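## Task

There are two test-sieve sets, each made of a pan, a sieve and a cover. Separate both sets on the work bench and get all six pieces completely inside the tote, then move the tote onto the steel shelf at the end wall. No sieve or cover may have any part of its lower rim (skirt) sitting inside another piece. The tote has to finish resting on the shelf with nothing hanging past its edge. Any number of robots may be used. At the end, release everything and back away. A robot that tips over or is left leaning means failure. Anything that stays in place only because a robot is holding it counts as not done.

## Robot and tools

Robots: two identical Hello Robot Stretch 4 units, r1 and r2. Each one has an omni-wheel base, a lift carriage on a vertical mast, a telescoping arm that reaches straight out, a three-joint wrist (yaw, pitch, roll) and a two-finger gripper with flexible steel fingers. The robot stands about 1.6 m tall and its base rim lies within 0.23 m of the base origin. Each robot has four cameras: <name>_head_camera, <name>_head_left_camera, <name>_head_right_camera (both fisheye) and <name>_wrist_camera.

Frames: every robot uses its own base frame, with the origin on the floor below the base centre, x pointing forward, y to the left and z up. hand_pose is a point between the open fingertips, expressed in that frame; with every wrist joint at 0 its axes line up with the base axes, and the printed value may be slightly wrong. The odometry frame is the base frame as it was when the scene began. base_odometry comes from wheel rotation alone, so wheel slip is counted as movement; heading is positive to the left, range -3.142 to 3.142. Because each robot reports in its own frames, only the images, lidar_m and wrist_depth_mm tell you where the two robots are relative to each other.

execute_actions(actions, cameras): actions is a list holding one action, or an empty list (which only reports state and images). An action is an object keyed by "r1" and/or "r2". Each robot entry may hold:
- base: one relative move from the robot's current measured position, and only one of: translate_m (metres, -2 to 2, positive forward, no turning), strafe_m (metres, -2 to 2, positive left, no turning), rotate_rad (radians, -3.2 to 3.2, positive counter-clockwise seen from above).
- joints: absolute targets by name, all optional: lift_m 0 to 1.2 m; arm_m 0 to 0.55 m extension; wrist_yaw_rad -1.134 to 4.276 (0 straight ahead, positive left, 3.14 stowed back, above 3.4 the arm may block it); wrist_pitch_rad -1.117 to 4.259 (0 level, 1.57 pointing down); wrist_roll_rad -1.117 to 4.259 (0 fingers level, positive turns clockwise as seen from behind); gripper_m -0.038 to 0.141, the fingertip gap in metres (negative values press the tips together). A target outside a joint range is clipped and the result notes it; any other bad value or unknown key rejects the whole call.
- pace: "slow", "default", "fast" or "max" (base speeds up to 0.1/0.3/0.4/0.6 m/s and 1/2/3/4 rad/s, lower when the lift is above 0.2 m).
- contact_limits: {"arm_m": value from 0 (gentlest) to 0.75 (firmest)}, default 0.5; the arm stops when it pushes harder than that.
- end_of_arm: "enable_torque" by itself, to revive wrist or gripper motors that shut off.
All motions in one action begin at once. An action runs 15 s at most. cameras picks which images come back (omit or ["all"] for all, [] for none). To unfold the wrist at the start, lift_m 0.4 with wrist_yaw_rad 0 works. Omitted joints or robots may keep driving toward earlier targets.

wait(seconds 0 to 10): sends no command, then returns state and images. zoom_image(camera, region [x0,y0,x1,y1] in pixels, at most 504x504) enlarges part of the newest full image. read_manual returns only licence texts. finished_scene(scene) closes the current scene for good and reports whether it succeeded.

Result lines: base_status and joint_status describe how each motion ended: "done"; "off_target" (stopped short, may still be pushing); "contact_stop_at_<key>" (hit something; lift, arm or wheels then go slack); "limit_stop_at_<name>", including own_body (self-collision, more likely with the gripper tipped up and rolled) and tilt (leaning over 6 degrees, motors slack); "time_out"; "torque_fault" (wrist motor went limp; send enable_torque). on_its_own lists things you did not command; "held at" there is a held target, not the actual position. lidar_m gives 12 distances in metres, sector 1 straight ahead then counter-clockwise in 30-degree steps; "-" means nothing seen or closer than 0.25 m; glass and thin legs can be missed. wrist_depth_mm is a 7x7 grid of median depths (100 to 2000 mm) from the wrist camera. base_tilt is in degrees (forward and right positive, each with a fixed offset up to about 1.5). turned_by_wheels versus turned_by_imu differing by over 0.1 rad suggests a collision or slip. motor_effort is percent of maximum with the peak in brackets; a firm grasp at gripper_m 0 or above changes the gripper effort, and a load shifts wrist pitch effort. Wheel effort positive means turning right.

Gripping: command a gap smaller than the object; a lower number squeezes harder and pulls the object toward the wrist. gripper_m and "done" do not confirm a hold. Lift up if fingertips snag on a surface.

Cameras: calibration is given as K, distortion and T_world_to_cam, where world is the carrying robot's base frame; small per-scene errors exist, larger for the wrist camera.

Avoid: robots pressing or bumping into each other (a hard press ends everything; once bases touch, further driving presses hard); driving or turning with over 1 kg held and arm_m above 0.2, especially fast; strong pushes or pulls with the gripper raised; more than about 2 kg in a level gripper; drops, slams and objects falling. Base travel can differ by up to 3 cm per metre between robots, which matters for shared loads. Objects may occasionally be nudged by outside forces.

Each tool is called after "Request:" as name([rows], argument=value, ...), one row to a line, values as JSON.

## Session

Request:
execute_actions(actions=[])

Scene clock: 0.00 s.
r1.base_odometry: x=+0.000 y=+0.000 heading=+0.000 (m, m, rad; r1's odometry frame)
r1.turned_by_wheels: +0.000 (rad since the last result)
r1.turned_by_imu: +0.000 (rad since the last result)
r1.base_tilt: forward=-0.4 right=-1.0 (deg)
r1.lidar_m: 3.28 3.85 3.88 1.22 1.39 5.28 1.67 0.98 0.85 0.85 1.01 1.79
r1.base_status: not commanded
r1.joint_positions: lift_m=+0.252 arm_m=+0.001 wrist_yaw_rad=+3.188 wrist_pitch_rad=-0.001 wrist_roll_rad=-0.002 gripper_m=+0.057
r1.joint_status: not commanded
r1.motor_effort: lift_m=+20 arm_m=-1 wrist_yaw_rad=+0 wrist_pitch_rad=-4 wrist_roll_rad=-1 gripper_m=-4 wheel_0=+0 wheel_1=+0 wheel_2=+1 (%)
r1.hand_pose: x=-0.1206 y=+0.0738 z=+0.4301 quat_wxyz=(-0.023, +0.000, -0.001, +1.000) (m; r1's base frame)
r1.wrist_depth_mm: - 140 244 - - - - / - 112 139 - - - - / - 114 138 - - - - / - 137 172 - - - - / 211 1205 1756 - - - - / 976 1255 212 1808 213 1808 1808 / 976 1042 1138 147 1098 1160 1205
r2.base_odometry: x=+0.000 y=+0.000 heading=+0.000 (m, m, rad; r2's odometry frame)
r2.turned_by_wheels: +0.000 (rad since the last result)
r2.turned_by_imu: +0.000 (rad since the last result)
r2.base_tilt: forward=-0.4 right=+0.4 (deg)
r2.lidar_m: 2.03 2.04 1.05 0.87 0.85 0.99 1.62 3.08 3.22 3.84 1.13 1.19
r2.base_status: not commanded
r2.joint_positions: lift_m=+0.211 arm_m=+0.000 wrist_yaw_rad=+3.198 wrist_pitch_rad=-0.001 wrist_roll_rad=+0.015 gripper_m=+0.057
r2.joint_status: not commanded
r2.motor_effort: lift_m=+17 arm_m=-1 wrist_yaw_rad=+1 wrist_pitch_rad=-6 wrist_roll_rad=+0 gripper_m=-3 wheel_0=+0 wheel_1=+0 wheel_2=+0 (%)
r2.hand_pose: x=-0.1223 y=+0.0709 z=+0.3895 quat_wxyz=(-0.028, +0.000, +0.007, +1.000) (m; r2's base frame)
r2.wrist_depth_mm: - 137 183 - 1661 1118 878 / - 110 137 - 1661 1160 891 / - 115 137 - 1708 1160 878 / - 136 178 - 1756 1138 917 / 211 - - - 1618 1160 891 / 217 1464 200 1464 192 1138 904 / 220 946 976 124 991 931 878
pictures: r1_head_camera, r1_head_left_camera, r1_head_right_camera, r1_wrist_camera, r2_head_camera, r2_head_left_camera, r2_head_right_camera, r2_wrist_camera
camera_calibration (this result's frames):
r1_wrist_camera: T_world_to_cam=[[-0.046019, 0.998823, 0.0153243, -0.086276], [-0.0442776, 0.0132859, -0.998931, 0.483142], [-0.997959, -0.0466484, 0.043614, 0.0911166], [0, 0, 0, 1]] pos_world=[0.108353, 0.0840059, 0.479974]
r2_wrist_camera: T_world_to_cam=[[-0.0978181, 0.994687, -0.032094, -0.0588024], [-0.00531213, -0.03277, -0.999449, 0.445752], [-0.99519, -0.0975937, 0.00848941, 0.105627], [0, 0, 0, 1]] pos_world=[0.101735, 0.0834058, 0.442722]
Images, in order (width x height): r1_head_camera 420x560, r1_head_left_camera 420x672, r1_head_right_camera 420x672, r1_wrist_camera 616x392, r2_head_camera 420x560, r2_head_left_camera 420x672, r2_head_right_camera 420x672, r2_wrist_camera 616x392.

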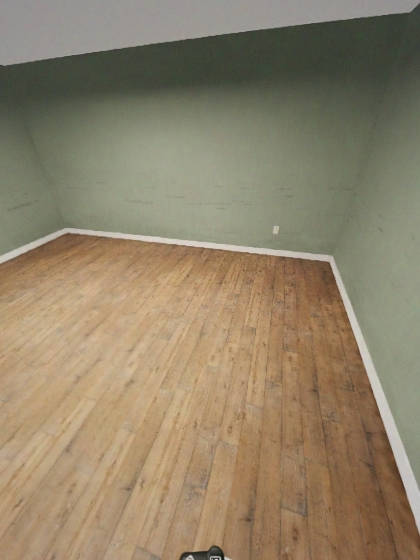

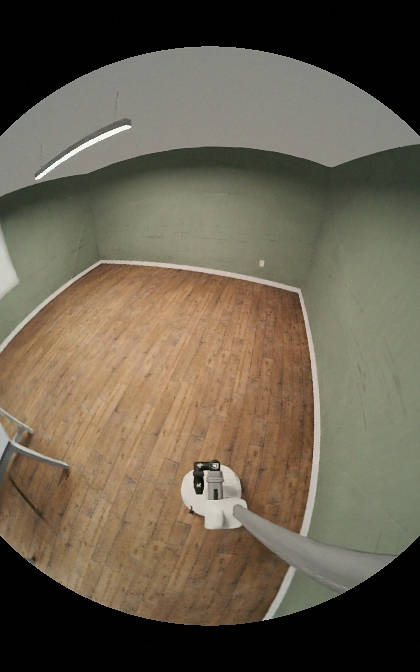

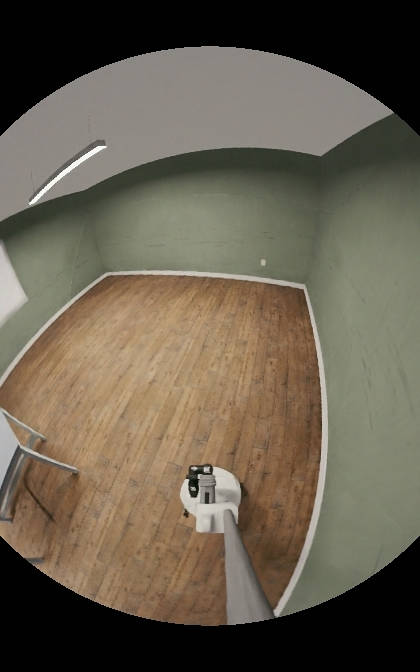

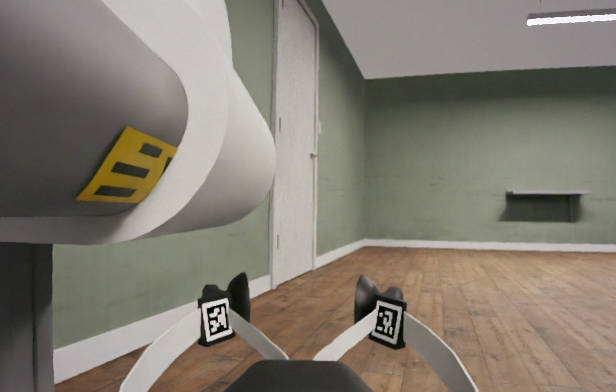

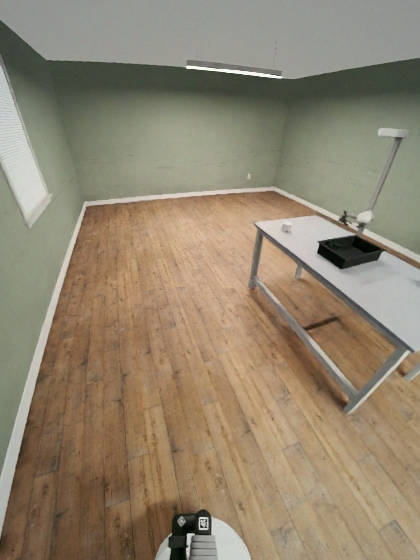

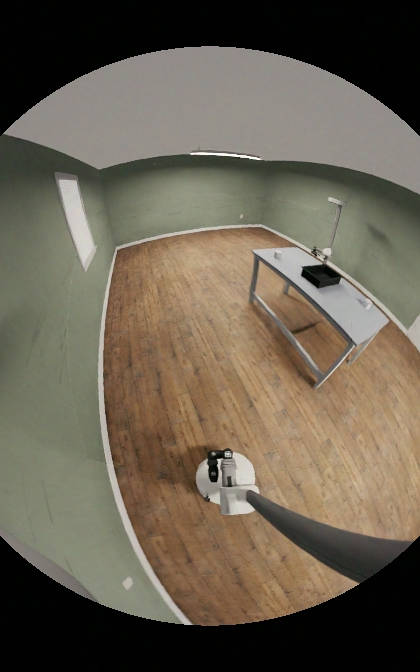

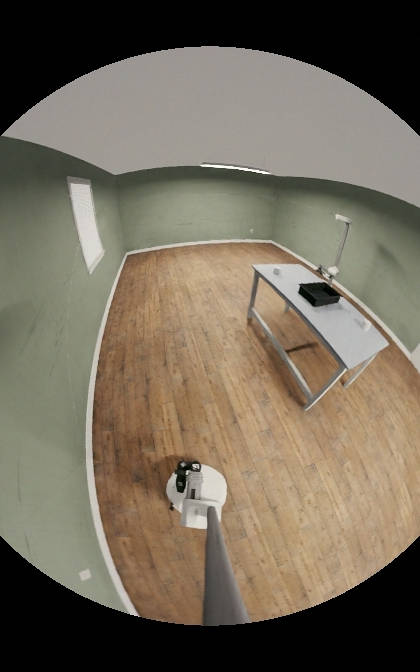

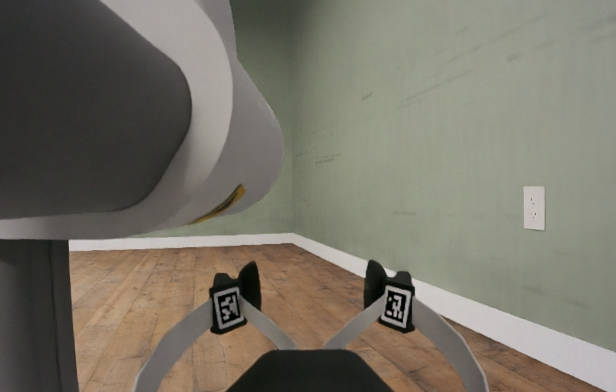

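Request:
zoom_image(camera="r2_head_right_camera", region=[240, 250, 400, 420])

Request:
zoom_image(camera="r2_head_camera", region=[240, 200, 420, 420])

Region (240, 250, 400, 420) of r2_head_right_camera's 420x672 image, scaled by 2.965, with more detail than that image has; it fills the left 474 columns of this view, and the rest is white.

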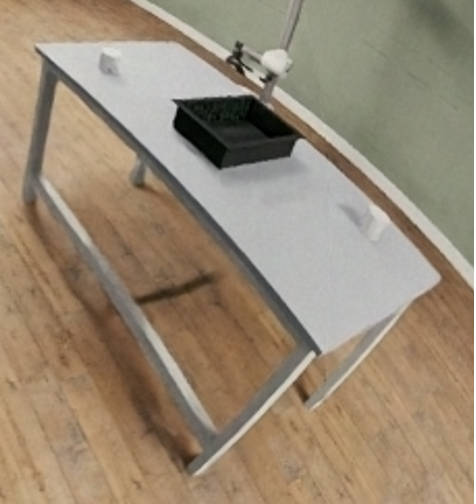

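Region (240, 200, 420, 420) of r2_head_camera's 420x560 image, scaled by 2.291, with more detail than that image has; it fills the left 412 columns of this view, and the rest is white.

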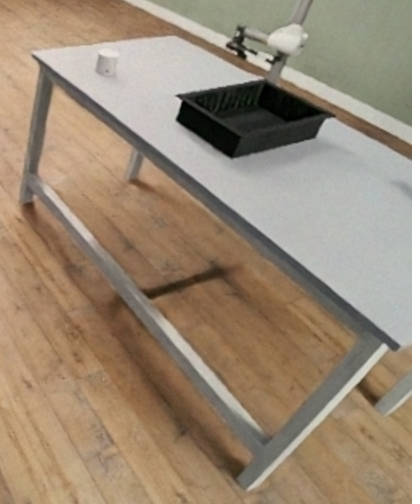

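Request:
execute_actions([
  {"r1": {"base": {"rotate_rad": 1.254}, "joints": {"lift_m": 0.2}, "pace": "fast"}, "r2": {"base": {"rotate_rad": -1.241}, "joints": {"lift_m": 0.2}, "pace": "fast"}},
], cameras=["r1_head_camera", "r2_head_camera"])

Scene clock: 86.90 s.
r1.base_odometry: x=+0.000 y=+0.000 heading=+1.254 (m, m, rad; r1's odometry frame)
r1.turned_by_wheels: +1.254 (rad since the last result)
r1.turned_by_imu: +1.280 (rad since the last result)
r1.base_tilt: forward=-0.4 right=-1.0 (deg)
r1.lidar_m: 1.57 1.20 1.63 3.62 1.24 0.88 0.84 0.88 1.17 3.02 3.37 4.09
r1.base_status: done
r1.joint_positions: lift_m=+0.200 arm_m=+0.001 wrist_yaw_rad=+3.188 wrist_pitch_rad=-0.001 wrist_roll_rad=-0.002 gripper_m=+0.057
r1.joint_status: all done
r1.motor_effort: lift_m=+19(20) arm_m=-1(1) wrist_yaw_rad=-1(0) wrist_pitch_rad=-4(4) wrist_roll_rad=-1(2) gripper_m=-3(4) wheel_0=+1(9) wheel_1=+1(9) wheel_2=+0(16) (%)
r1.hand_pose: x=-0.1206 y=+0.0738 z=+0.3785 quat_wxyz=(-0.023, +0.000, -0.001, +1.000) (m; r1's base frame)
r1.wrist_depth_mm: - 140 244 960 976 960 960 / - 112 139 960 960 946 946 / - 114 138 960 960 946 960 / - 136 172 946 946 960 946 / 211 946 931 946 960 931 931 / 917 946 211 931 213 931 931 / 931 917 931 147 904 917 917
r2.base_odometry: x=+0.000 y=+0.000 heading=-1.241 (m, m, rad; r2's odometry frame)
r2.turned_by_wheels: -1.241 (rad since the last result)
r2.turned_by_imu: -1.265 (rad since the last result)
r2.base_tilt: forward=-0.4 right=+0.4 (deg)
r2.lidar_m: 1.27 1.12 1.55 3.64 1.29 0.91 0.86 0.88 1.24 3.29 3.05 4.02
r2.base_status: done
r2.joint_positions: lift_m=+0.200 arm_m=+0.000 wrist_yaw_rad=+3.198 wrist_pitch_rad=-0.001 wrist_roll_rad=+0.015 gripper_m=+0.057
r2.joint_status: all done
r2.motor_effort: lift_m=+15(19) arm_m=-1(1) wrist_yaw_rad=+1(1) wrist_pitch_rad=-6(7) wrist_roll_rad=+0(1) gripper_m=-5(2) wheel_0=-1(7) wheel_1=-1(9) wheel_2=-2(7) (%)
r2.hand_pose: x=-0.1223 y=+0.0709 z=+0.3786 quat_wxyz=(-0.028, +0.000, +0.007, +1.000) (m; r2's base frame)
r2.wrist_depth_mm: - 137 184 1025 991 976 960 / - 110 137 1008 1008 976 991 / - 115 137 991 991 991 976 / - 136 178 991 976 991 976 / 211 1025 1008 1008 991 976 976 / 216 1025 200 991 191 991 976 / 220 931 946 125 946 891 946
pictures: r1_head_camera, r2_head_camera
Images, in order (width x height): r1_head_camera 420x560, r2_head_camera 420x560.

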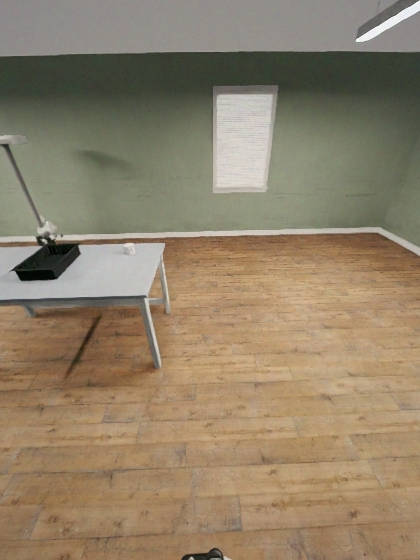

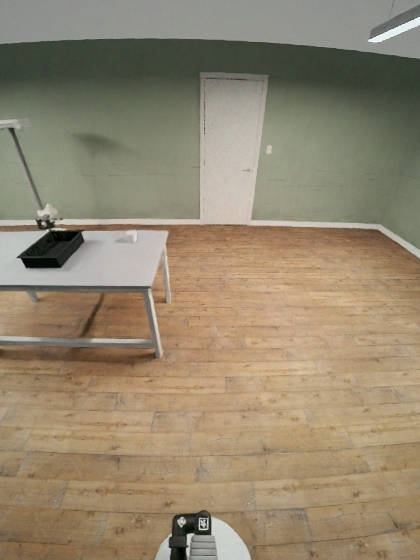

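Request:
execute_actions([
  {"r1": {"base": {"rotate_rad": 0.025}, "pace": "fast"}, "r2": {"base": {"rotate_rad": 0.012}, "pace": "fast"}},
], cameras=[])

Request:
execute_actions([
  {"r1": {"base": {"strafe_m": 1.72}, "joints": {"lift_m": 0.45, "wrist_yaw_rad": 0.0, "gripper_m": 0.1}, "pace": "max"}, "r2": {"base": {"strafe_m": 1.65}, "joints": {"lift_m": 0.45, "wrist_yaw_rad": 0.05, "gripper_m": 0.1}, "pace": "max"}},
], cameras=["r1_head_camera", "r2_head_camera"])

Scene clock: 108.43 s.
r1.base_odometry: x=+0.000 y=+0.000 heading=+1.279 (m, m, rad; r1's odometry frame)
r1.turned_by_wheels: +0.025 (rad since the last result)
r1.turned_by_imu: +0.025 (rad since the last result)
r1.base_tilt: forward=-0.4 right=-1.0 (deg)
r1.lidar_m: 1.38 1.22 1.66 3.33 1.23 0.89 0.85 0.90 1.21 3.26 3.40 4.06
r1.base_status: done
r1.joint_positions: lift_m=+0.200 arm_m=+0.001 wrist_yaw_rad=+3.188 wrist_pitch_rad=-0.001 wrist_roll_rad=-0.002 gripper_m=+0.057
r1.joint_status: not commanded
r1.motor_effort: lift_m=+19(19) arm_m=-1(1) wrist_yaw_rad=-1(0) wrist_pitch_rad=-4(5) wrist_roll_rad=-1(0) gripper_m=-4(5) wheel_0=-1(5) wheel_1=-1(6) wheel_2=-2(10) (%)
r1.hand_pose: x=-0.1206 y=+0.0738 z=+0.3785 quat_wxyz=(-0.023, +0.000, -0.001, +1.000) (m; r1's base frame)
r1.wrist_depth_mm: - 140 243 960 960 946 946 / - 112 139 960 946 946 931 / - 114 138 946 946 946 946 / - 137 172 960 946 931 931 / 211 960 946 946 931 917 917 / 960 946 212 946 213 931 931 / 931 931 917 146 917 891 891
r2.base_odometry: x=+0.000 y=+0.000 heading=-1.229 (m, m, rad; r2's odometry frame)
r2.turned_by_wheels: +0.012 (rad since the last result)
r2.turned_by_imu: +0.012 (rad since the last result)
r2.base_tilt: forward=-0.4 right=+0.3 (deg)
r2.lidar_m: 1.19 1.13 1.54 3.46 1.26 0.91 0.86 0.90 1.29 3.29 3.04 4.01
r2.base_status: done
r2.joint_positions: lift_m=+0.200 arm_m=+0.000 wrist_yaw_rad=+3.198 wrist_pitch_rad=-0.001 wrist_roll_rad=+0.015 gripper_m=+0.057
r2.joint_status: not commanded
r2.motor_effort: lift_m=+15(15) arm_m=-1(1) wrist_yaw_rad=+1(1) wrist_pitch_rad=-6(7) wrist_roll_rad=-2(0) gripper_m=-2(4) wheel_0=+0(3) wheel_1=+1(5) wheel_2=+1(6) (%)
r2.hand_pose: x=-0.1223 y=+0.0709 z=+0.3786 quat_wxyz=(-0.028, +0.000, +0.007, +1.000) (m; r2's base frame)
r2.wrist_depth_mm: - 137 184 991 991 976 960 / - 109 136 1008 1008 976 960 / - 115 137 991 960 976 976 / - 136 178 1008 991 960 976 / 211 1025 1025 991 991 960 946 / 217 1025 200 1008 192 991 976 / 220 917 960 125 960 904 946
pictures: none
No camera images: the call's "cameras" was empty. Leave "cameras" out to get every camera's image.

Scene clock: 112.70 s.
r1.base_odometry: x=-1.647 y=+0.495 heading=+1.279 (m, m, rad; r1's odometry frame)
r1.turned_by_wheels: +0.000 (rad since the last result)
r1.turned_by_imu: +0.004 (rad since the last result)
r1.base_tilt: forward=-0.4 right=-1.0 (deg)
r1.lidar_m: 1.14 4.07 3.55 3.25 1.19 0.90 0.84 0.88 1.22 3.36 1.66 1.20
r1.base_status: done
r1.joint_positions: lift_m=+0.450 arm_m=+0.001 wrist_yaw_rad=+0.000 wrist_pitch_rad=-0.001 wrist_roll_rad=-0.002 gripper_m=+0.100
r1.joint_status: all done
r1.motor_effort: lift_m=+20(28) arm_m=-1(1) wrist_yaw_rad=-2(8) wrist_pitch_rad=-3(3) wrist_roll_rad=+0(0) gripper_m=-2(4) wheel_0=+1(15) wheel_1=-1(17) wheel_2=+0(5) (%)
r1.hand_pose: x=+0.4602 y=-0.0873 z=+0.6283 quat_wxyz=(+1.000, -0.001, +0.000, +0.000) (m; r1's base frame)
r1.wrist_depth_mm: - - - - - - - / - - - - - - - / - - - - - - - / - - - 946 946 946 960 / - - - - - - - / - - 219 - 214 - - / 1576 1499 946 147 1618 1576 1576
r2.base_odometry: x=+1.555 y=+0.553 heading=-1.229 (m, m, rad; r2's odometry frame)
r2.turned_by_wheels: +0.000 (rad since the last result)
r2.turned_by_imu: -0.002 (rad since the last result)
r2.base_tilt: forward=-0.4 right=+0.3 (deg)
r2.lidar_m: 1.09 4.00 3.90 3.50 1.24 0.91 0.86 0.91 1.24 3.46 1.56 1.15
r2.base_status: done
r2.joint_positions: lift_m=+0.450 arm_m=+0.000 wrist_yaw_rad=+0.050 wrist_pitch_rad=-0.001 wrist_roll_rad=+0.015 gripper_m=+0.100
r2.joint_status: all done
r2.motor_effort: lift_m=+19(22) arm_m=-1(1) wrist_yaw_rad=+1(7) wrist_pitch_rad=-9(9) wrist_roll_rad=-1(1) gripper_m=+0(1) wheel_0=+0(14) wheel_1=+1(14) wheel_2=+1(1) (%)
r2.hand_pose: x=+0.4632 y=-0.0728 z=+0.6282 quat_wxyz=(+1.000, +0.007, +0.000, +0.025) (m; r2's base frame)
r2.wrist_depth_mm: - - - - - - - / - - - - - - - / - - - - - 1025 - / - - - - - - - / - - - - - - - / - - 198 - 213 - - / 1537 1430 1464 122 1537 1397 1464
pictures: r1_head_camera, r2_head_camera
Images, in order (width x height): r1_head_camera 420x560, r2_head_camera 420x560.

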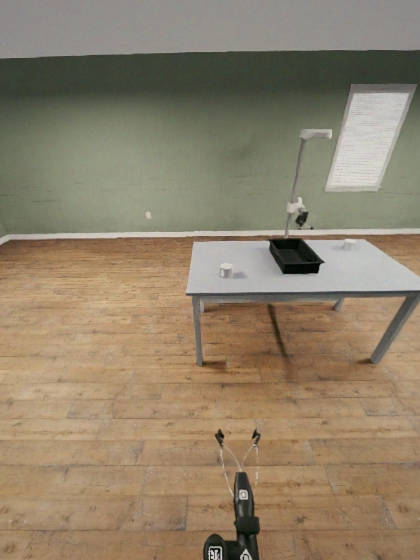

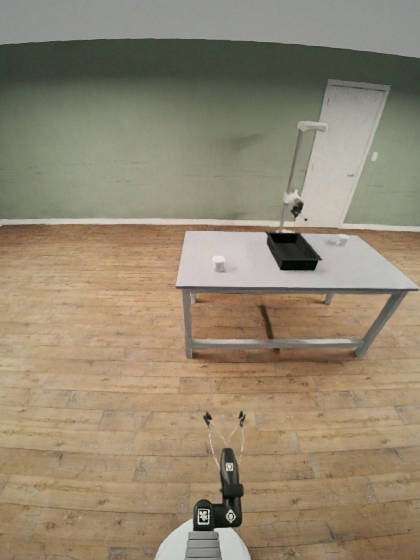

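Request:
execute_actions([
  {"r1": {"base": {"translate_m": 0.82}, "joints": {"lift_m": 1.0, "wrist_pitch_rad": 1.57, "wrist_roll_rad": 1.57, "arm_m": 0.1}, "pace": "max"}, "r2": {"base": {"translate_m": 0.77}, "joints": {"lift_m": 1.0, "wrist_pitch_rad": 1.57, "wrist_roll_rad": 1.585, "arm_m": 0.1}, "pace": "max"}},
], cameras=["r1_head_camera", "r2_head_camera", "r1_wrist_camera", "r2_wrist_camera"])

Scene clock: 134.43 s.
r1.base_odometry: x=-1.412 y=+1.280 heading=+1.279 (m, m, rad; r1's odometry frame)
r1.turned_by_wheels: +0.000 (rad since the last result)
r1.turned_by_imu: +0.001 (rad since the last result)
r1.base_tilt: forward=-0.4 right=-1.0 (deg)
r1.lidar_m: 0.34 0.34 3.49 3.33 2.35 1.72 1.65 1.72 2.40 1.27 0.47 0.34
r1.base_status: done
r1.joint_positions: lift_m=+1.000 arm_m=+0.099 wrist_yaw_rad=+0.000 wrist_pitch_rad=+1.570 wrist_roll_rad=+1.570 gripper_m=+0.100
r1.joint_status: all done
r1.motor_effort: lift_m=+23(24) arm_m=+5(2) wrist_yaw_rad=+0(2) wrist_pitch_rad=+3(7) wrist_roll_rad=+2(5) gripper_m=-2(2) wheel_0=+1(7) wheel_1=+0(9) wheel_2=+1(13) (%)
r1.hand_pose: x=+0.2703 y=-0.0874 z=+0.8896 quat_wxyz=(+0.500, +0.500, +0.500, -0.500) (m; r1's base frame)
r1.wrist_depth_mm: 355 355 357 1098 1118 1118 1118 / 351 351 357 1118 1098 1098 1138 / 351 351 353 1118 1098 1098 1098 / 349 351 353 1098 904 1098 1118 / 327 349 349 1078 891 878 521 / 345 343 219 1078 214 1078 1098 / 343 345 345 147 1098 1078 1098
r2.base_odometry: x=+1.813 y=-0.172 heading=-1.229 (m, m, rad; r2's odometry frame)
r2.turned_by_wheels: +0.000 (rad since the last result)
r2.turned_by_imu: -0.001 (rad since the last result)
r2.base_tilt: forward=-0.6 right=+0.2 (deg)
r2.lidar_m: 0.30 0.33 3.88 3.76 2.36 1.69 1.63 1.72 2.39 1.32 0.45 0.33
r2.base_status: done
r2.joint_positions: lift_m=+1.000 arm_m=+0.099 wrist_yaw_rad=+0.050 wrist_pitch_rad=+1.570 wrist_roll_rad=+1.585 gripper_m=+0.100
r2.joint_status: all done
r2.motor_effort: lift_m=+20(24) arm_m=+4(4) wrist_yaw_rad=+1(0) wrist_pitch_rad=-1(8) wrist_roll_rad=+1(3) gripper_m=+2(1) wheel_0=+1(6) wheel_1=-2(6) wheel_2=+1(12) (%)
r2.hand_pose: x=+0.2748 y=-0.0873 z=+0.8895 quat_wxyz=(+0.509, +0.491, +0.509, -0.491) (m; r2's base frame)
r2.wrist_depth_mm: 351 353 349 1098 1118 1118 1118 / 353 351 351 1098 1118 1098 1098 / 355 353 349 1098 1118 1118 1118 / 353 351 353 1138 904 1098 1118 / 300 355 351 1118 891 891 1078 / 355 351 199 1118 213 1078 1098 / 355 353 353 122 1118 1098 1118
pictures: r1_head_camera, r1_wrist_camera, r2_head_camera, r2_wrist_camera
camera_calibration (this result's frames):
r1_wrist_camera: T_world_to_cam=[[-0.999896, -0.0144492, -0.000276434, 0.268841], [-0.0144239, 0.99897, -0.0430186, 0.189311], [0.000897732, -0.0430101, -0.999074, 1.11159], [0, 0, 0, 1]] pos_world=[0.270545, -0.137422, 1.11878]
r2_wrist_camera: T_world_to_cam=[[-0.998939, -0.0186163, -0.0421145, 0.321527], [-0.018353, 0.99981, -0.00662935, 0.153039], [0.0422299, -0.00584939, -0.999091, 1.10028], [0, 0, 0, 1]] pos_world=[0.27753, -0.140588, 1.11383]
Images, in order (width x height): r1_head_camera 420x560, r1_wrist_camera 616x392, r2_head_camera 420x560, r2_wrist_camera 616x392.

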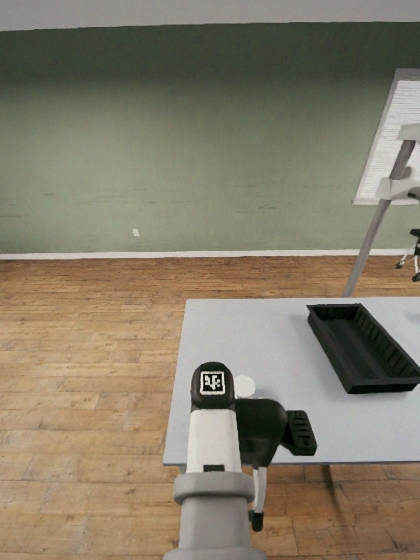

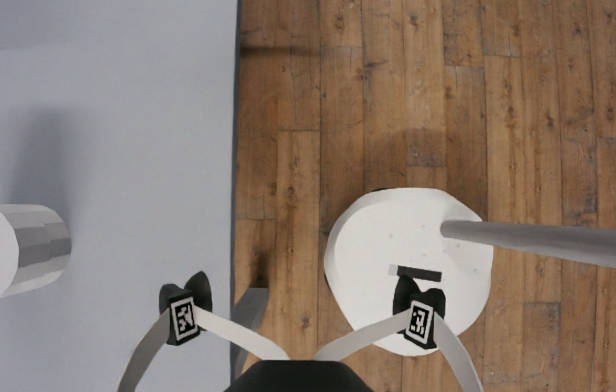

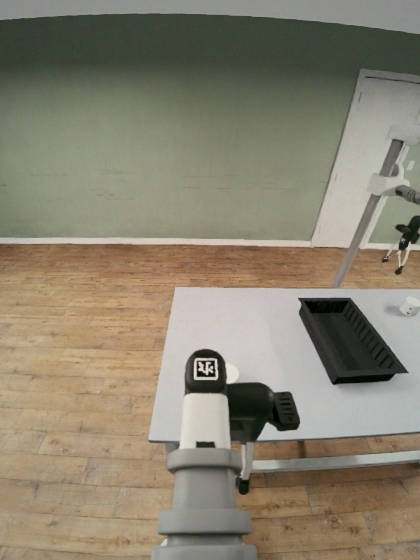

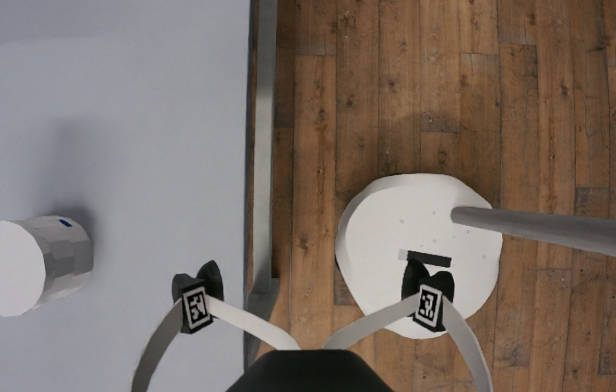

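Request:
execute_actions([
  {"r1": {"base": {"strafe_m": -0.023}, "joints": {"arm_m": 0.358}, "pace": "fast"}, "r2": {"joints": {"arm_m": 0.352}, "pace": "fast"}},
], cameras=["r1_wrist_camera", "r2_wrist_camera"])

Scene clock: 154.13 s.
r1.base_odometry: x=-1.389 y=+1.274 heading=+1.279 (m, m, rad; r1's odometry frame)
r1.turned_by_wheels: +0.000 (rad since the last result)
r1.turned_by_imu: -0.001 (rad since the last result)
r1.base_tilt: forward=-0.3 right=-1.0 (deg)
r1.lidar_m: 0.33 0.34 3.48 3.38 2.35 1.72 1.65 1.75 2.36 1.28 0.48 0.34
r1.base_status: done
r1.joint_positions: lift_m=+1.000 arm_m=+0.357 wrist_yaw_rad=+0.000 wrist_pitch_rad=+1.570 wrist_roll_rad=+1.570 gripper_m=+0.100
r1.joint_status: all done
r1.motor_effort: lift_m=+22(22) arm_m=+6(5) wrist_yaw_rad=+0(2) wrist_pitch_rad=+2(3) wrist_roll_rad=+0(1) gripper_m=-2(1) wheel_0=-1(7) wheel_1=+1(10) wheel_2=+0(3) (%)
r1.hand_pose: x=+0.5283 y=-0.0874 z=+0.8896 quat_wxyz=(+0.501, +0.500, +0.500, -0.499) (m; r1's base frame)
r1.wrist_depth_mm: 355 355 357 357 359 359 1138 / 351 353 355 355 359 357 1138 / 349 351 351 351 353 357 1118 / 349 349 349 351 353 353 1098 / 347 347 347 278 351 351 891 / 345 345 219 277 214 349 891 / 343 343 345 147 347 349 1098
r2.base_odometry: x=+1.813 y=-0.172 heading=-1.229 (m, m, rad; r2's odometry frame)
r2.turned_by_wheels: +0.000 (rad since the last result)
r2.turned_by_imu: -0.001 (rad since the last result)
r2.base_tilt: forward=-0.4 right=+0.3 (deg)
r2.lidar_m: 0.31 0.31 3.92 3.77 2.35 1.72 1.63 1.73 2.37 1.32 0.49 0.32
r2.base_status: not commanded
r2.joint_positions: lift_m=+1.000 arm_m=+0.351 wrist_yaw_rad=+0.050 wrist_pitch_rad=+1.570 wrist_roll_rad=+1.585 gripper_m=+0.100
r2.joint_status: all done
r2.motor_effort: lift_m=+20(21) arm_m=+4(7) wrist_yaw_rad=+0(0) wrist_pitch_rad=+0(0) wrist_roll_rad=+0(0) gripper_m=-4(1) wheel_0=+0(1) wheel_1=-2(2) wheel_2=+1(1) (%)
r2.hand_pose: x=+0.5268 y=-0.0873 z=+0.8895 quat_wxyz=(+0.509, +0.491, +0.509, -0.491) (m; r2's base frame)
r2.wrist_depth_mm: 349 351 349 349 349 345 1078 / 353 349 349 349 349 349 1118 / 353 351 349 349 347 349 1098 / 351 351 353 349 349 349 878 / 353 353 351 279 349 347 891 / 353 353 199 279 213 351 904 / 353 353 351 122 349 351 1098
pictures: r1_wrist_camera, r2_wrist_camera
camera_calibration (this result's frames):
r1_wrist_camera: T_world_to_cam=[[-0.999891, -0.0147417, -0.000375846, 0.526889], [-0.0147119, 0.998966, -0.0430199, 0.193185], [0.00100964, -0.0430097, -0.999074, 1.1113], [0, 0, 0, 1]] pos_world=[0.528552, -0.137422, 1.11878]
r2_wrist_camera: T_world_to_cam=[[-0.998926, -0.0189012, -0.0422924, 0.573443], [-0.0186374, 0.999804, -0.00662363, 0.157805], [0.0424094, -0.0058283, -0.999083, 1.08953], [0, 0, 0, 1]] pos_world=[0.529562, -0.140585, 1.11383]
Images, in order (width x height): r1_wrist_camera 616x392, r2_wrist_camera 616x392.

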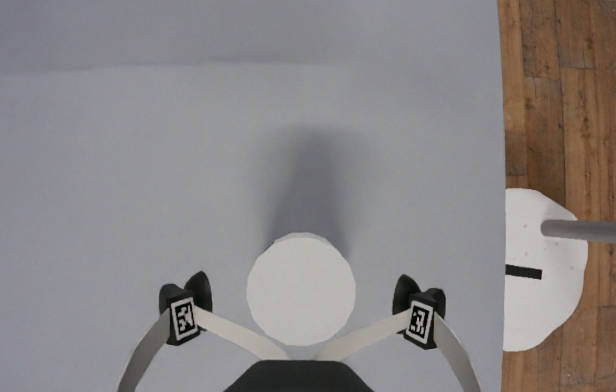

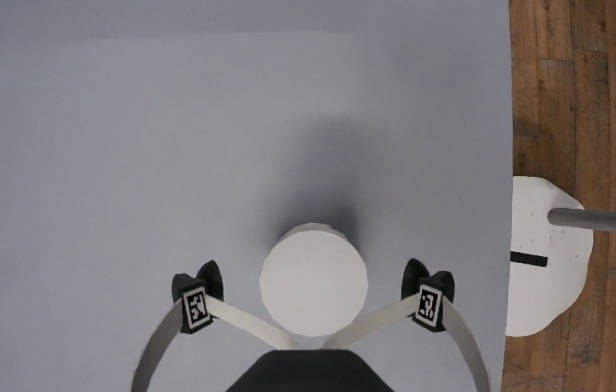

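Request:
execute_actions([
  {"r1": {"joints": {"lift_m": 0.933, "gripper_m": 0.09}}, "r2": {"base": {"strafe_m": 0.007}, "joints": {"lift_m": 0.928, "gripper_m": 0.09, "arm_m": 0.35}}},
], cameras=["r1_wrist_camera", "r2_wrist_camera", "r2_head_camera", "r1_head_right_camera"])

Request:
zoom_image(camera="r2_head_camera", region=[360, 260, 420, 330])

Scene clock: 172.93 s.
r1.base_odometry: x=-1.389 y=+1.274 heading=+1.279 (m, m, rad; r1's odometry frame)
r1.turned_by_wheels: +0.000 (rad since the last result)
r1.turned_by_imu: -0.001 (rad since the last result)
r1.base_tilt: forward=-0.4 right=-1.0 (deg)
r1.lidar_m: 0.32 0.36 3.50 3.38 2.36 1.71 1.66 1.73 2.37 1.28 0.48 0.33
r1.base_status: not commanded
r1.joint_positions: lift_m=+0.933 arm_m=+0.357 wrist_yaw_rad=+0.000 wrist_pitch_rad=+1.570 wrist_roll_rad=+1.570 gripper_m=+0.090
r1.joint_status: all done
r1.motor_effort: lift_m=+18(20) arm_m=+5(6) wrist_yaw_rad=-1(1) wrist_pitch_rad=+3(3) wrist_roll_rad=+1(1) gripper_m=-2(3) wheel_0=-1(1) wheel_1=+1(1) wheel_2=+0(0) (%)
r1.hand_pose: x=+0.5283 y=-0.0874 z=+0.8229 quat_wxyz=(+0.501, +0.500, +0.500, -0.499) (m; r1's base frame)
r1.wrist_depth_mm: 287 289 289 291 291 293 1060 / 286 287 287 287 290 291 1060 / 285 286 286 287 289 289 1042 / 282 285 286 286 287 289 831 / 282 282 282 213 285 286 820 / 279 279 211 211 211 285 820 / 279 279 279 146 282 283 917
r2.base_odometry: x=+1.819 y=-0.170 heading=-1.229 (m, m, rad; r2's odometry frame)
r2.turned_by_wheels: +0.000 (rad since the last result)
r2.turned_by_imu: -0.001 (rad since the last result)
r2.base_tilt: forward=-0.4 right=+0.3 (deg)
r2.lidar_m: 0.30 0.34 3.92 3.77 2.34 1.70 1.64 1.70 2.36 1.33 0.48 0.35
r2.base_status: done
r2.joint_positions: lift_m=+0.928 arm_m=+0.351 wrist_yaw_rad=+0.050 wrist_pitch_rad=+1.570 wrist_roll_rad=+1.585 gripper_m=+0.090
r2.joint_status: all done
r2.motor_effort: lift_m=+14(19) arm_m=-4(1) wrist_yaw_rad=+1(1) wrist_pitch_rad=+0(0) wrist_roll_rad=+0(0) gripper_m=+0(1) wheel_0=+0(5) wheel_1=+0(5) wheel_2=+0(0) (%)
r2.hand_pose: x=+0.5264 y=-0.0873 z=+0.8180 quat_wxyz=(+0.509, +0.491, +0.509, -0.491) (m; r2's base frame)
r2.wrist_depth_mm: 281 279 278 277 277 277 647 / 279 281 279 277 277 277 661 / 282 281 279 278 277 277 647 / 281 281 279 279 277 278 535 / 279 279 279 206 278 279 544 / 283 281 199 207 198 278 554 / 279 282 281 124 279 277 661
pictures: r1_head_right_camera, r1_wrist_camera, r2_head_camera, r2_wrist_camera
camera_calibration (this result's frames):
r1_wrist_camera: T_world_to_cam=[[-0.999891, -0.0147416, -0.000375965, 0.526867], [-0.0147118, 0.998966, -0.0430199, 0.190318], [0.00100976, -0.0430097, -0.999074, 1.0447], [0, 0, 0, 1]] pos_world=[0.528554, -0.137422, 1.05212]
r2_wrist_camera: T_world_to_cam=[[-0.998929, -0.0188745, -0.0422527, 0.569922], [-0.0186108, 0.999805, -0.00662489, 0.157311], [0.0423695, -0.00583144, -0.999085, 1.01819], [0, 0, 0, 1]] pos_world=[0.529099, -0.140585, 1.04238]
Images, in order (width x height): r1_head_right_camera 420x672, r1_wrist_camera 616x392, r2_head_camera 420x560, r2_wrist_camera 616x392.

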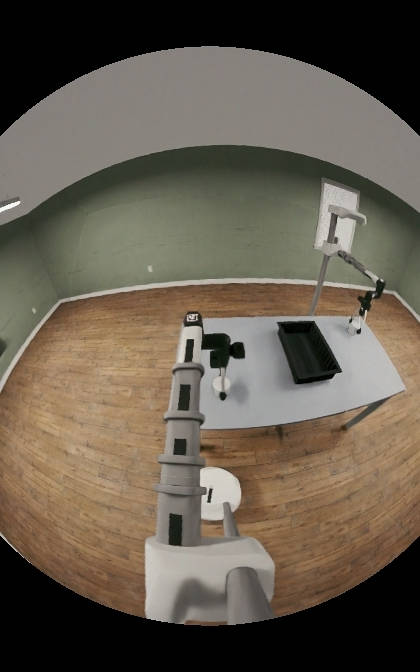

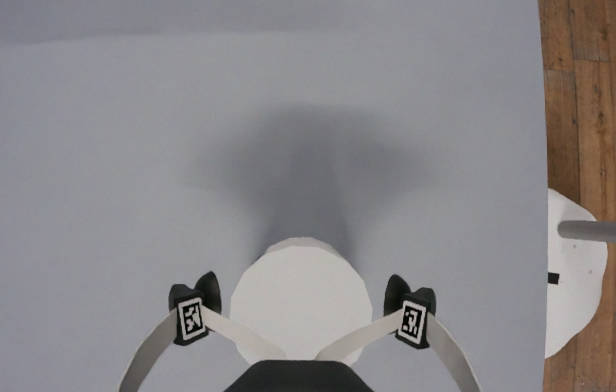

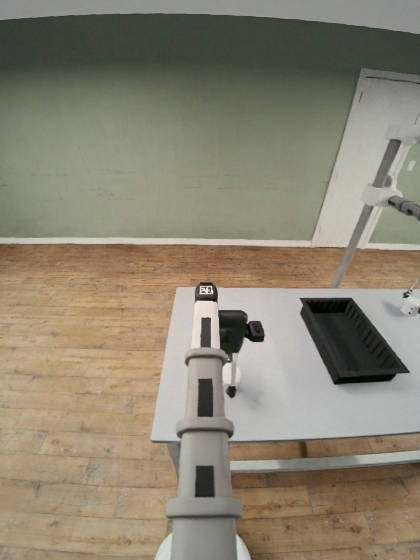

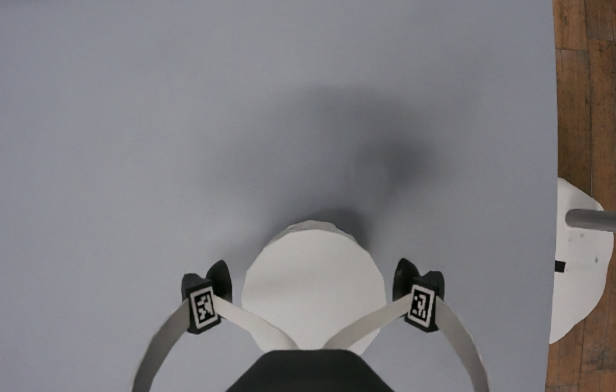

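Region (360, 260, 420, 330) of r2_head_camera's 420x560 image, scaled by 7.200, with more detail than that image has; it fills the left 432 columns of this view, and the rest is white.

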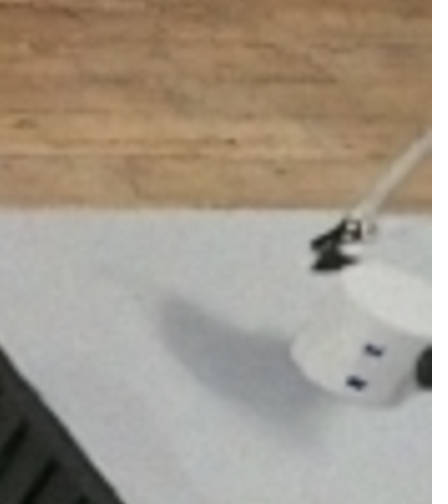

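Request:
execute_actions(actions=[])

Scene clock: 198.53 s.
r1.base_odometry: x=-1.389 y=+1.274 heading=+1.279 (m, m, rad; r1's odometry frame)
r1.turned_by_wheels: +0.000 (rad since the last result)
r1.turned_by_imu: -0.001 (rad since the last result)
r1.base_tilt: forward=-0.4 right=-1.0 (deg)
r1.lidar_m: 0.32 0.33 3.49 3.37 2.36 1.72 1.66 1.73 2.40 1.27 0.46 0.35
r1.base_status: not commanded
r1.joint_positions: lift_m=+0.933 arm_m=+0.357 wrist_yaw_rad=+0.000 wrist_pitch_rad=+1.570 wrist_roll_rad=+1.570 gripper_m=+0.090
r1.joint_status: all done
r1.motor_effort: lift_m=+18(20) arm_m=+6(6) wrist_yaw_rad=-2(1) wrist_pitch_rad=+2(3) wrist_roll_rad=+0(1) gripper_m=-3(3) wheel_0=-1(1) wheel_1=+1(1) wheel_2=+0(0) (%)
r1.hand_pose: x=+0.5283 y=-0.0874 z=+0.8229 quat_wxyz=(+0.501, +0.500, +0.500, -0.499) (m; r1's base frame)
r1.wrist_depth_mm: 289 289 289 290 291 291 1060 / 286 287 287 290 289 291 1042 / 285 285 286 287 290 289 1060 / 283 285 285 286 286 287 831 / 281 282 283 213 285 286 820 / 279 281 211 211 211 285 820 / 279 278 281 146 282 282 931
r2.base_odometry: x=+1.819 y=-0.170 heading=-1.229 (m, m, rad; r2's odometry frame)
r2.turned_by_wheels: +0.000 (rad since the last result)
r2.turned_by_imu: -0.001 (rad since the last result)
r2.base_tilt: forward=-0.5 right=+0.3 (deg)
r2.lidar_m: 0.32 0.34 3.90 3.76 2.38 1.69 1.62 1.71 2.35 1.32 0.48 0.34
r2.base_status: done
r2.joint_positions: lift_m=+0.928 arm_m=+0.351 wrist_yaw_rad=+0.050 wrist_pitch_rad=+1.570 wrist_roll_rad=+1.585 gripper_m=+0.090
r2.joint_status: all done
r2.motor_effort: lift_m=+14(19) arm_m=-4(1) wrist_yaw_rad=+1(1) wrist_pitch_rad=+0(0) wrist_roll_rad=+1(0) gripper_m=-1(1) wheel_0=+0(5) wheel_1=+0(5) wheel_2=+0(0) (%)
r2.hand_pose: x=+0.5264 y=-0.0873 z=+0.8180 quat_wxyz=(+0.509, +0.491, +0.509, -0.491) (m; r2's base frame)
r2.wrist_depth_mm: 281 279 279 279 277 277 654 / 281 281 279 277 278 277 654 / 279 281 279 277 278 276 647 / 281 279 281 278 278 278 535 / 282 281 279 207 277 276 549 / 281 281 199 206 197 277 549 / 282 282 279 125 279 278 661
pictures: r1_head_camera, r1_head_left_camera, r1_head_right_camera, r1_wrist_camera, r2_head_camera, r2_head_left_camera, r2_head_right_camera, r2_wrist_camera
camera_calibration (this result's frames):
r1_wrist_camera: T_world_to_cam=[[-0.999891, -0.0147416, -0.000375846, 0.526866], [-0.0147118, 0.998966, -0.0430199, 0.190318], [0.00100964, -0.0430097, -0.999074, 1.0447], [0, 0, 0, 1]] pos_world=[0.528554, -0.137422, 1.05212]
r2_wrist_camera: T_world_to_cam=[[-0.998929, -0.0188744, -0.0422524, 0.569921], [-0.0186108, 0.999805, -0.0066249, 0.157311], [0.0423692, -0.00583145, -0.999085, 1.01819], [0, 0, 0, 1]] pos_world=[0.529099, -0.140585, 1.04238]
Images, in order (width x height): r1_head_camera 420x560, r1_head_left_camera 420x672, r1_head_right_camera 420x672, r1_wrist_camera 616x392, r2_head_camera 420x560, r2_head_left_camera 420x672, r2_head_right_camera 420x672, r2_wrist_camera 616x392.

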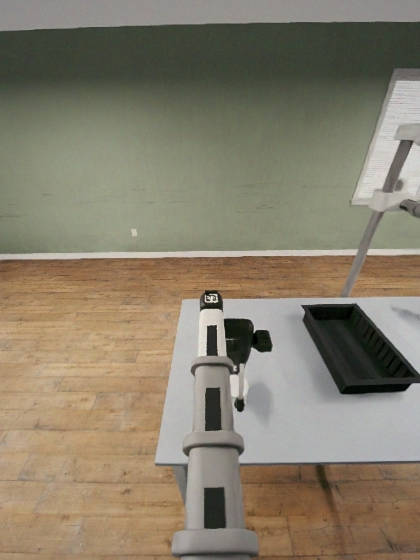

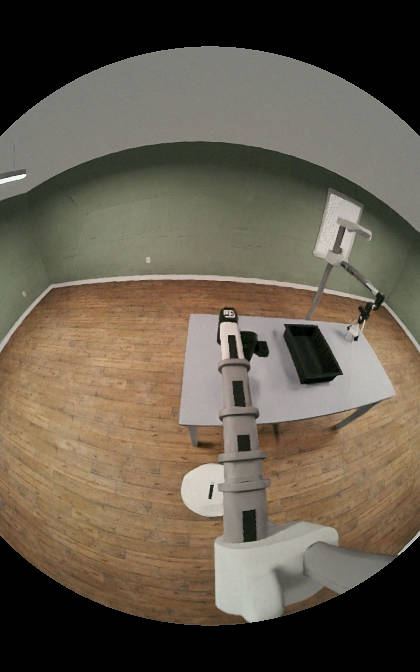

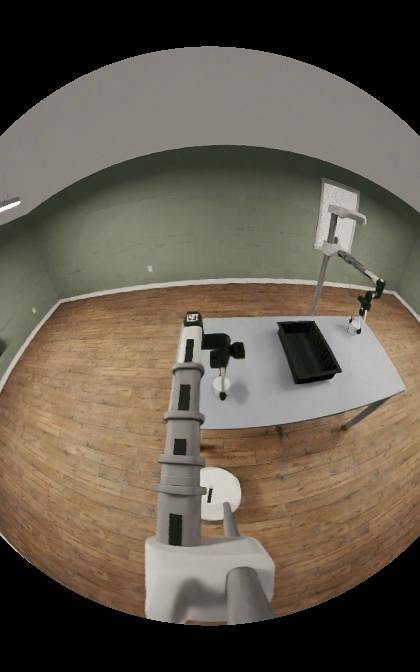

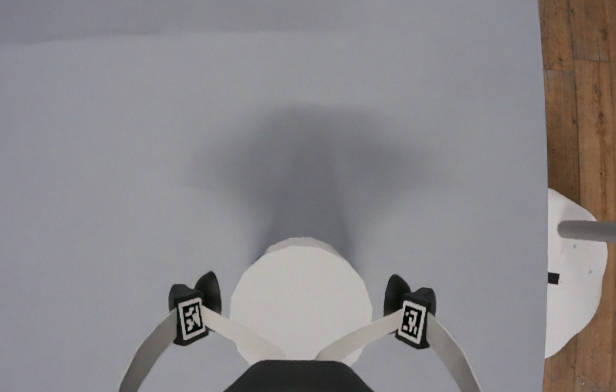

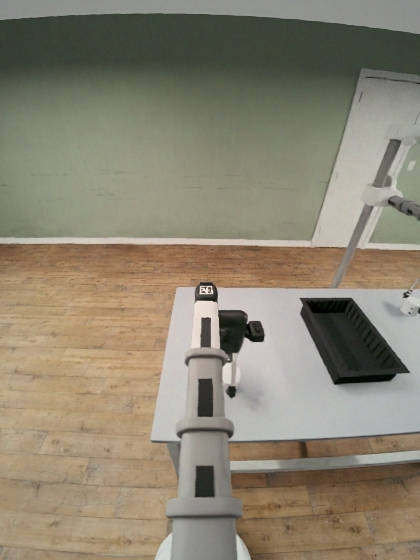

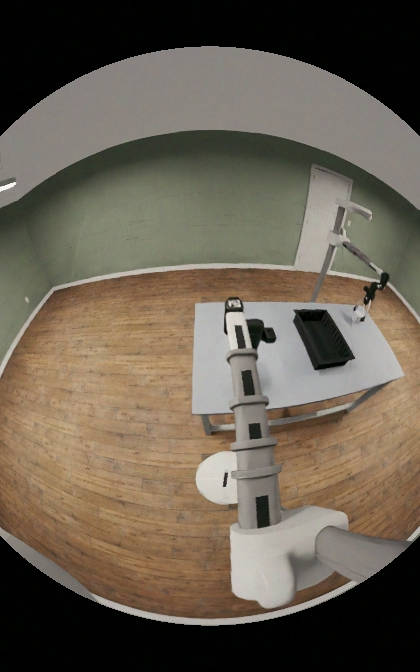

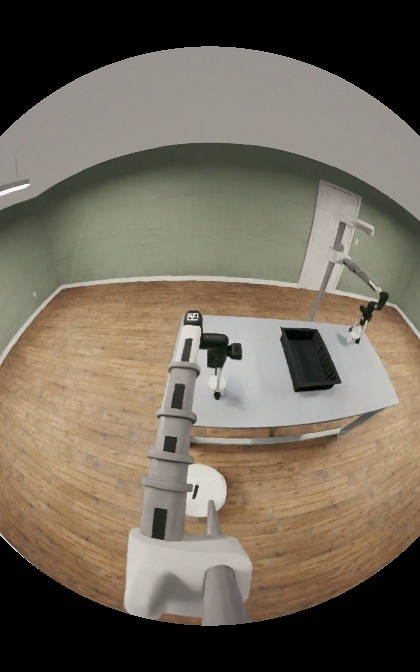

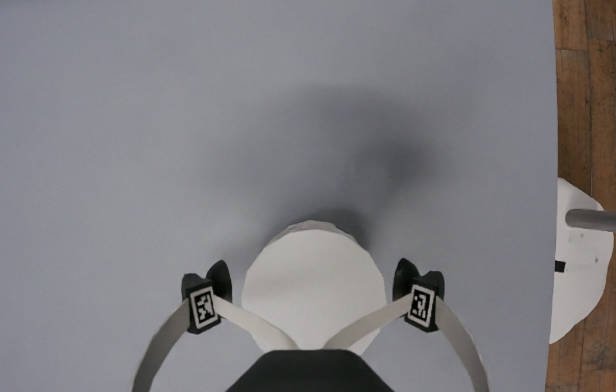

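Request:
execute_actions([
  {"r1": {"joints": {"gripper_m": 0.062}}, "r2": {"joints": {"gripper_m": 0.062}}},
], cameras=["r1_wrist_camera", "r2_wrist_camera"])

Scene clock: 202.63 s.
r1.base_odometry: x=-1.389 y=+1.274 heading=+1.279 (m, m, rad; r1's odometry frame)
r1.turned_by_wheels: +0.000 (rad since the last result)
r1.turned_by_imu: -0.001 (rad since the last result)
r1.base_tilt: forward=-0.4 right=-1.0 (deg)
r1.lidar_m: 0.33 0.33 3.50 3.37 2.36 1.71 1.67 1.74 2.38 1.29 0.46 0.34
r1.base_status: not commanded
r1.joint_positions: lift_m=+0.933 arm_m=+0.357 wrist_yaw_rad=+0.000 wrist_pitch_rad=+1.570 wrist_roll_rad=+1.570 gripper_m=+0.062
r1.joint_status: all done
r1.motor_effort: lift_m=+18(18) arm_m=+6(6) wrist_yaw_rad=-2(3) wrist_pitch_rad=+3(2) wrist_roll_rad=+1(1) gripper_m=-11(9) wheel_0=-1(1) wheel_1=+1(1) wheel_2=+0(0) (%)
r1.hand_pose: x=+0.5283 y=-0.0874 z=+0.8229 quat_wxyz=(+0.501, +0.500, +0.500, -0.499) (m; r1's base frame)
r1.wrist_depth_mm: 287 289 290 290 291 291 1060 / 286 286 289 287 290 290 1060 / 283 285 286 287 287 290 1060 / 283 283 283 286 286 287 831 / 282 282 283 211 286 286 820 / 279 281 207 208 211 285 820 / 277 278 279 207 281 282 917
r2.base_odometry: x=+1.819 y=-0.170 heading=-1.229 (m, m, rad; r2's odometry frame)
r2.turned_by_wheels: +0.000 (rad since the last result)
r2.turned_by_imu: -0.001 (rad since the last result)
r2.base_tilt: forward=-0.5 right=+0.4 (deg)
r2.lidar_m: 0.31 0.33 3.90 3.75 2.36 1.72 1.62 1.71 2.38 1.32 0.48 0.34
r2.base_status: not commanded
r2.joint_positions: lift_m=+0.928 arm_m=+0.351 wrist_yaw_rad=+0.050 wrist_pitch_rad=+1.570 wrist_roll_rad=+1.585 gripper_m=+0.062
r2.joint_status: all done
r2.motor_effort: lift_m=+14(14) arm_m=-5(4) wrist_yaw_rad=+0(1) wrist_pitch_rad=+0(2) wrist_roll_rad=+0(0) gripper_m=-8(6) wheel_0=+0(0) wheel_1=+0(0) wheel_2=+0(0) (%)
r2.hand_pose: x=+0.5263 y=-0.0873 z=+0.8180 quat_wxyz=(+0.509, +0.491, +0.509, -0.491) (m; r2's base frame)
r2.wrist_depth_mm: 279 279 278 278 277 277 654 / 281 278 278 277 277 277 654 / 281 279 279 278 279 277 654 / 281 279 279 279 278 278 535 / 281 281 279 201 277 278 549 / 282 281 194 201 201 278 549 / 281 282 281 124 278 277 661
pictures: r1_wrist_camera, r2_wrist_camera
camera_calibration (this result's frames):
r1_wrist_camera: T_world_to_cam=[[-0.999891, -0.0147417, -0.000376084, 0.526867], [-0.0147119, 0.998966, -0.0430199, 0.190318], [0.00100988, -0.0430097, -0.999074, 1.0447], [0, 0, 0, 1]] pos_world=[0.528555, -0.137422, 1.05212]
r2_wrist_camera: T_world_to_cam=[[-0.998933, -0.0188748, -0.0421571, 0.569818], [-0.0186115, 0.999805, -0.00662792, 0.157314], [0.042274, -0.00583623, -0.999089, 1.01824], [0, 0, 0, 1]] pos_world=[0.529092, -0.140586, 1.04238]
Images, in order (width x height): r1_wrist_camera 616x392, r2_wrist_camera 616x392.

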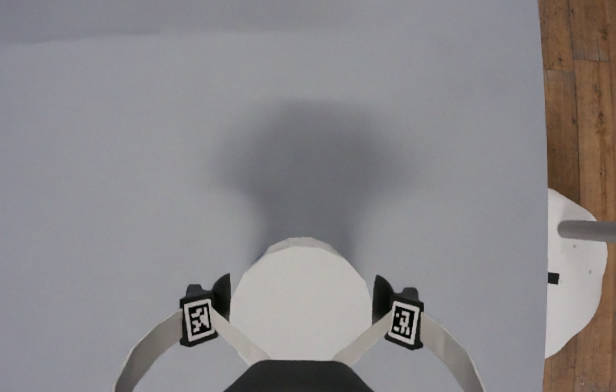

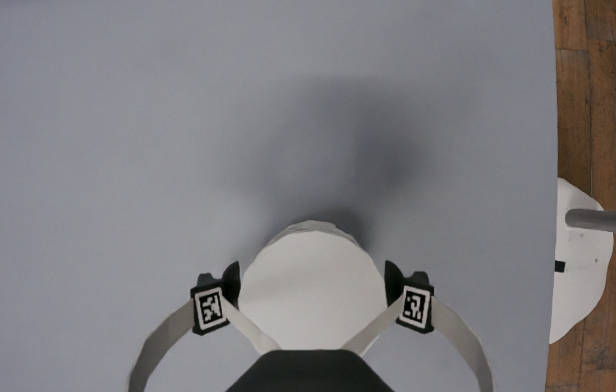

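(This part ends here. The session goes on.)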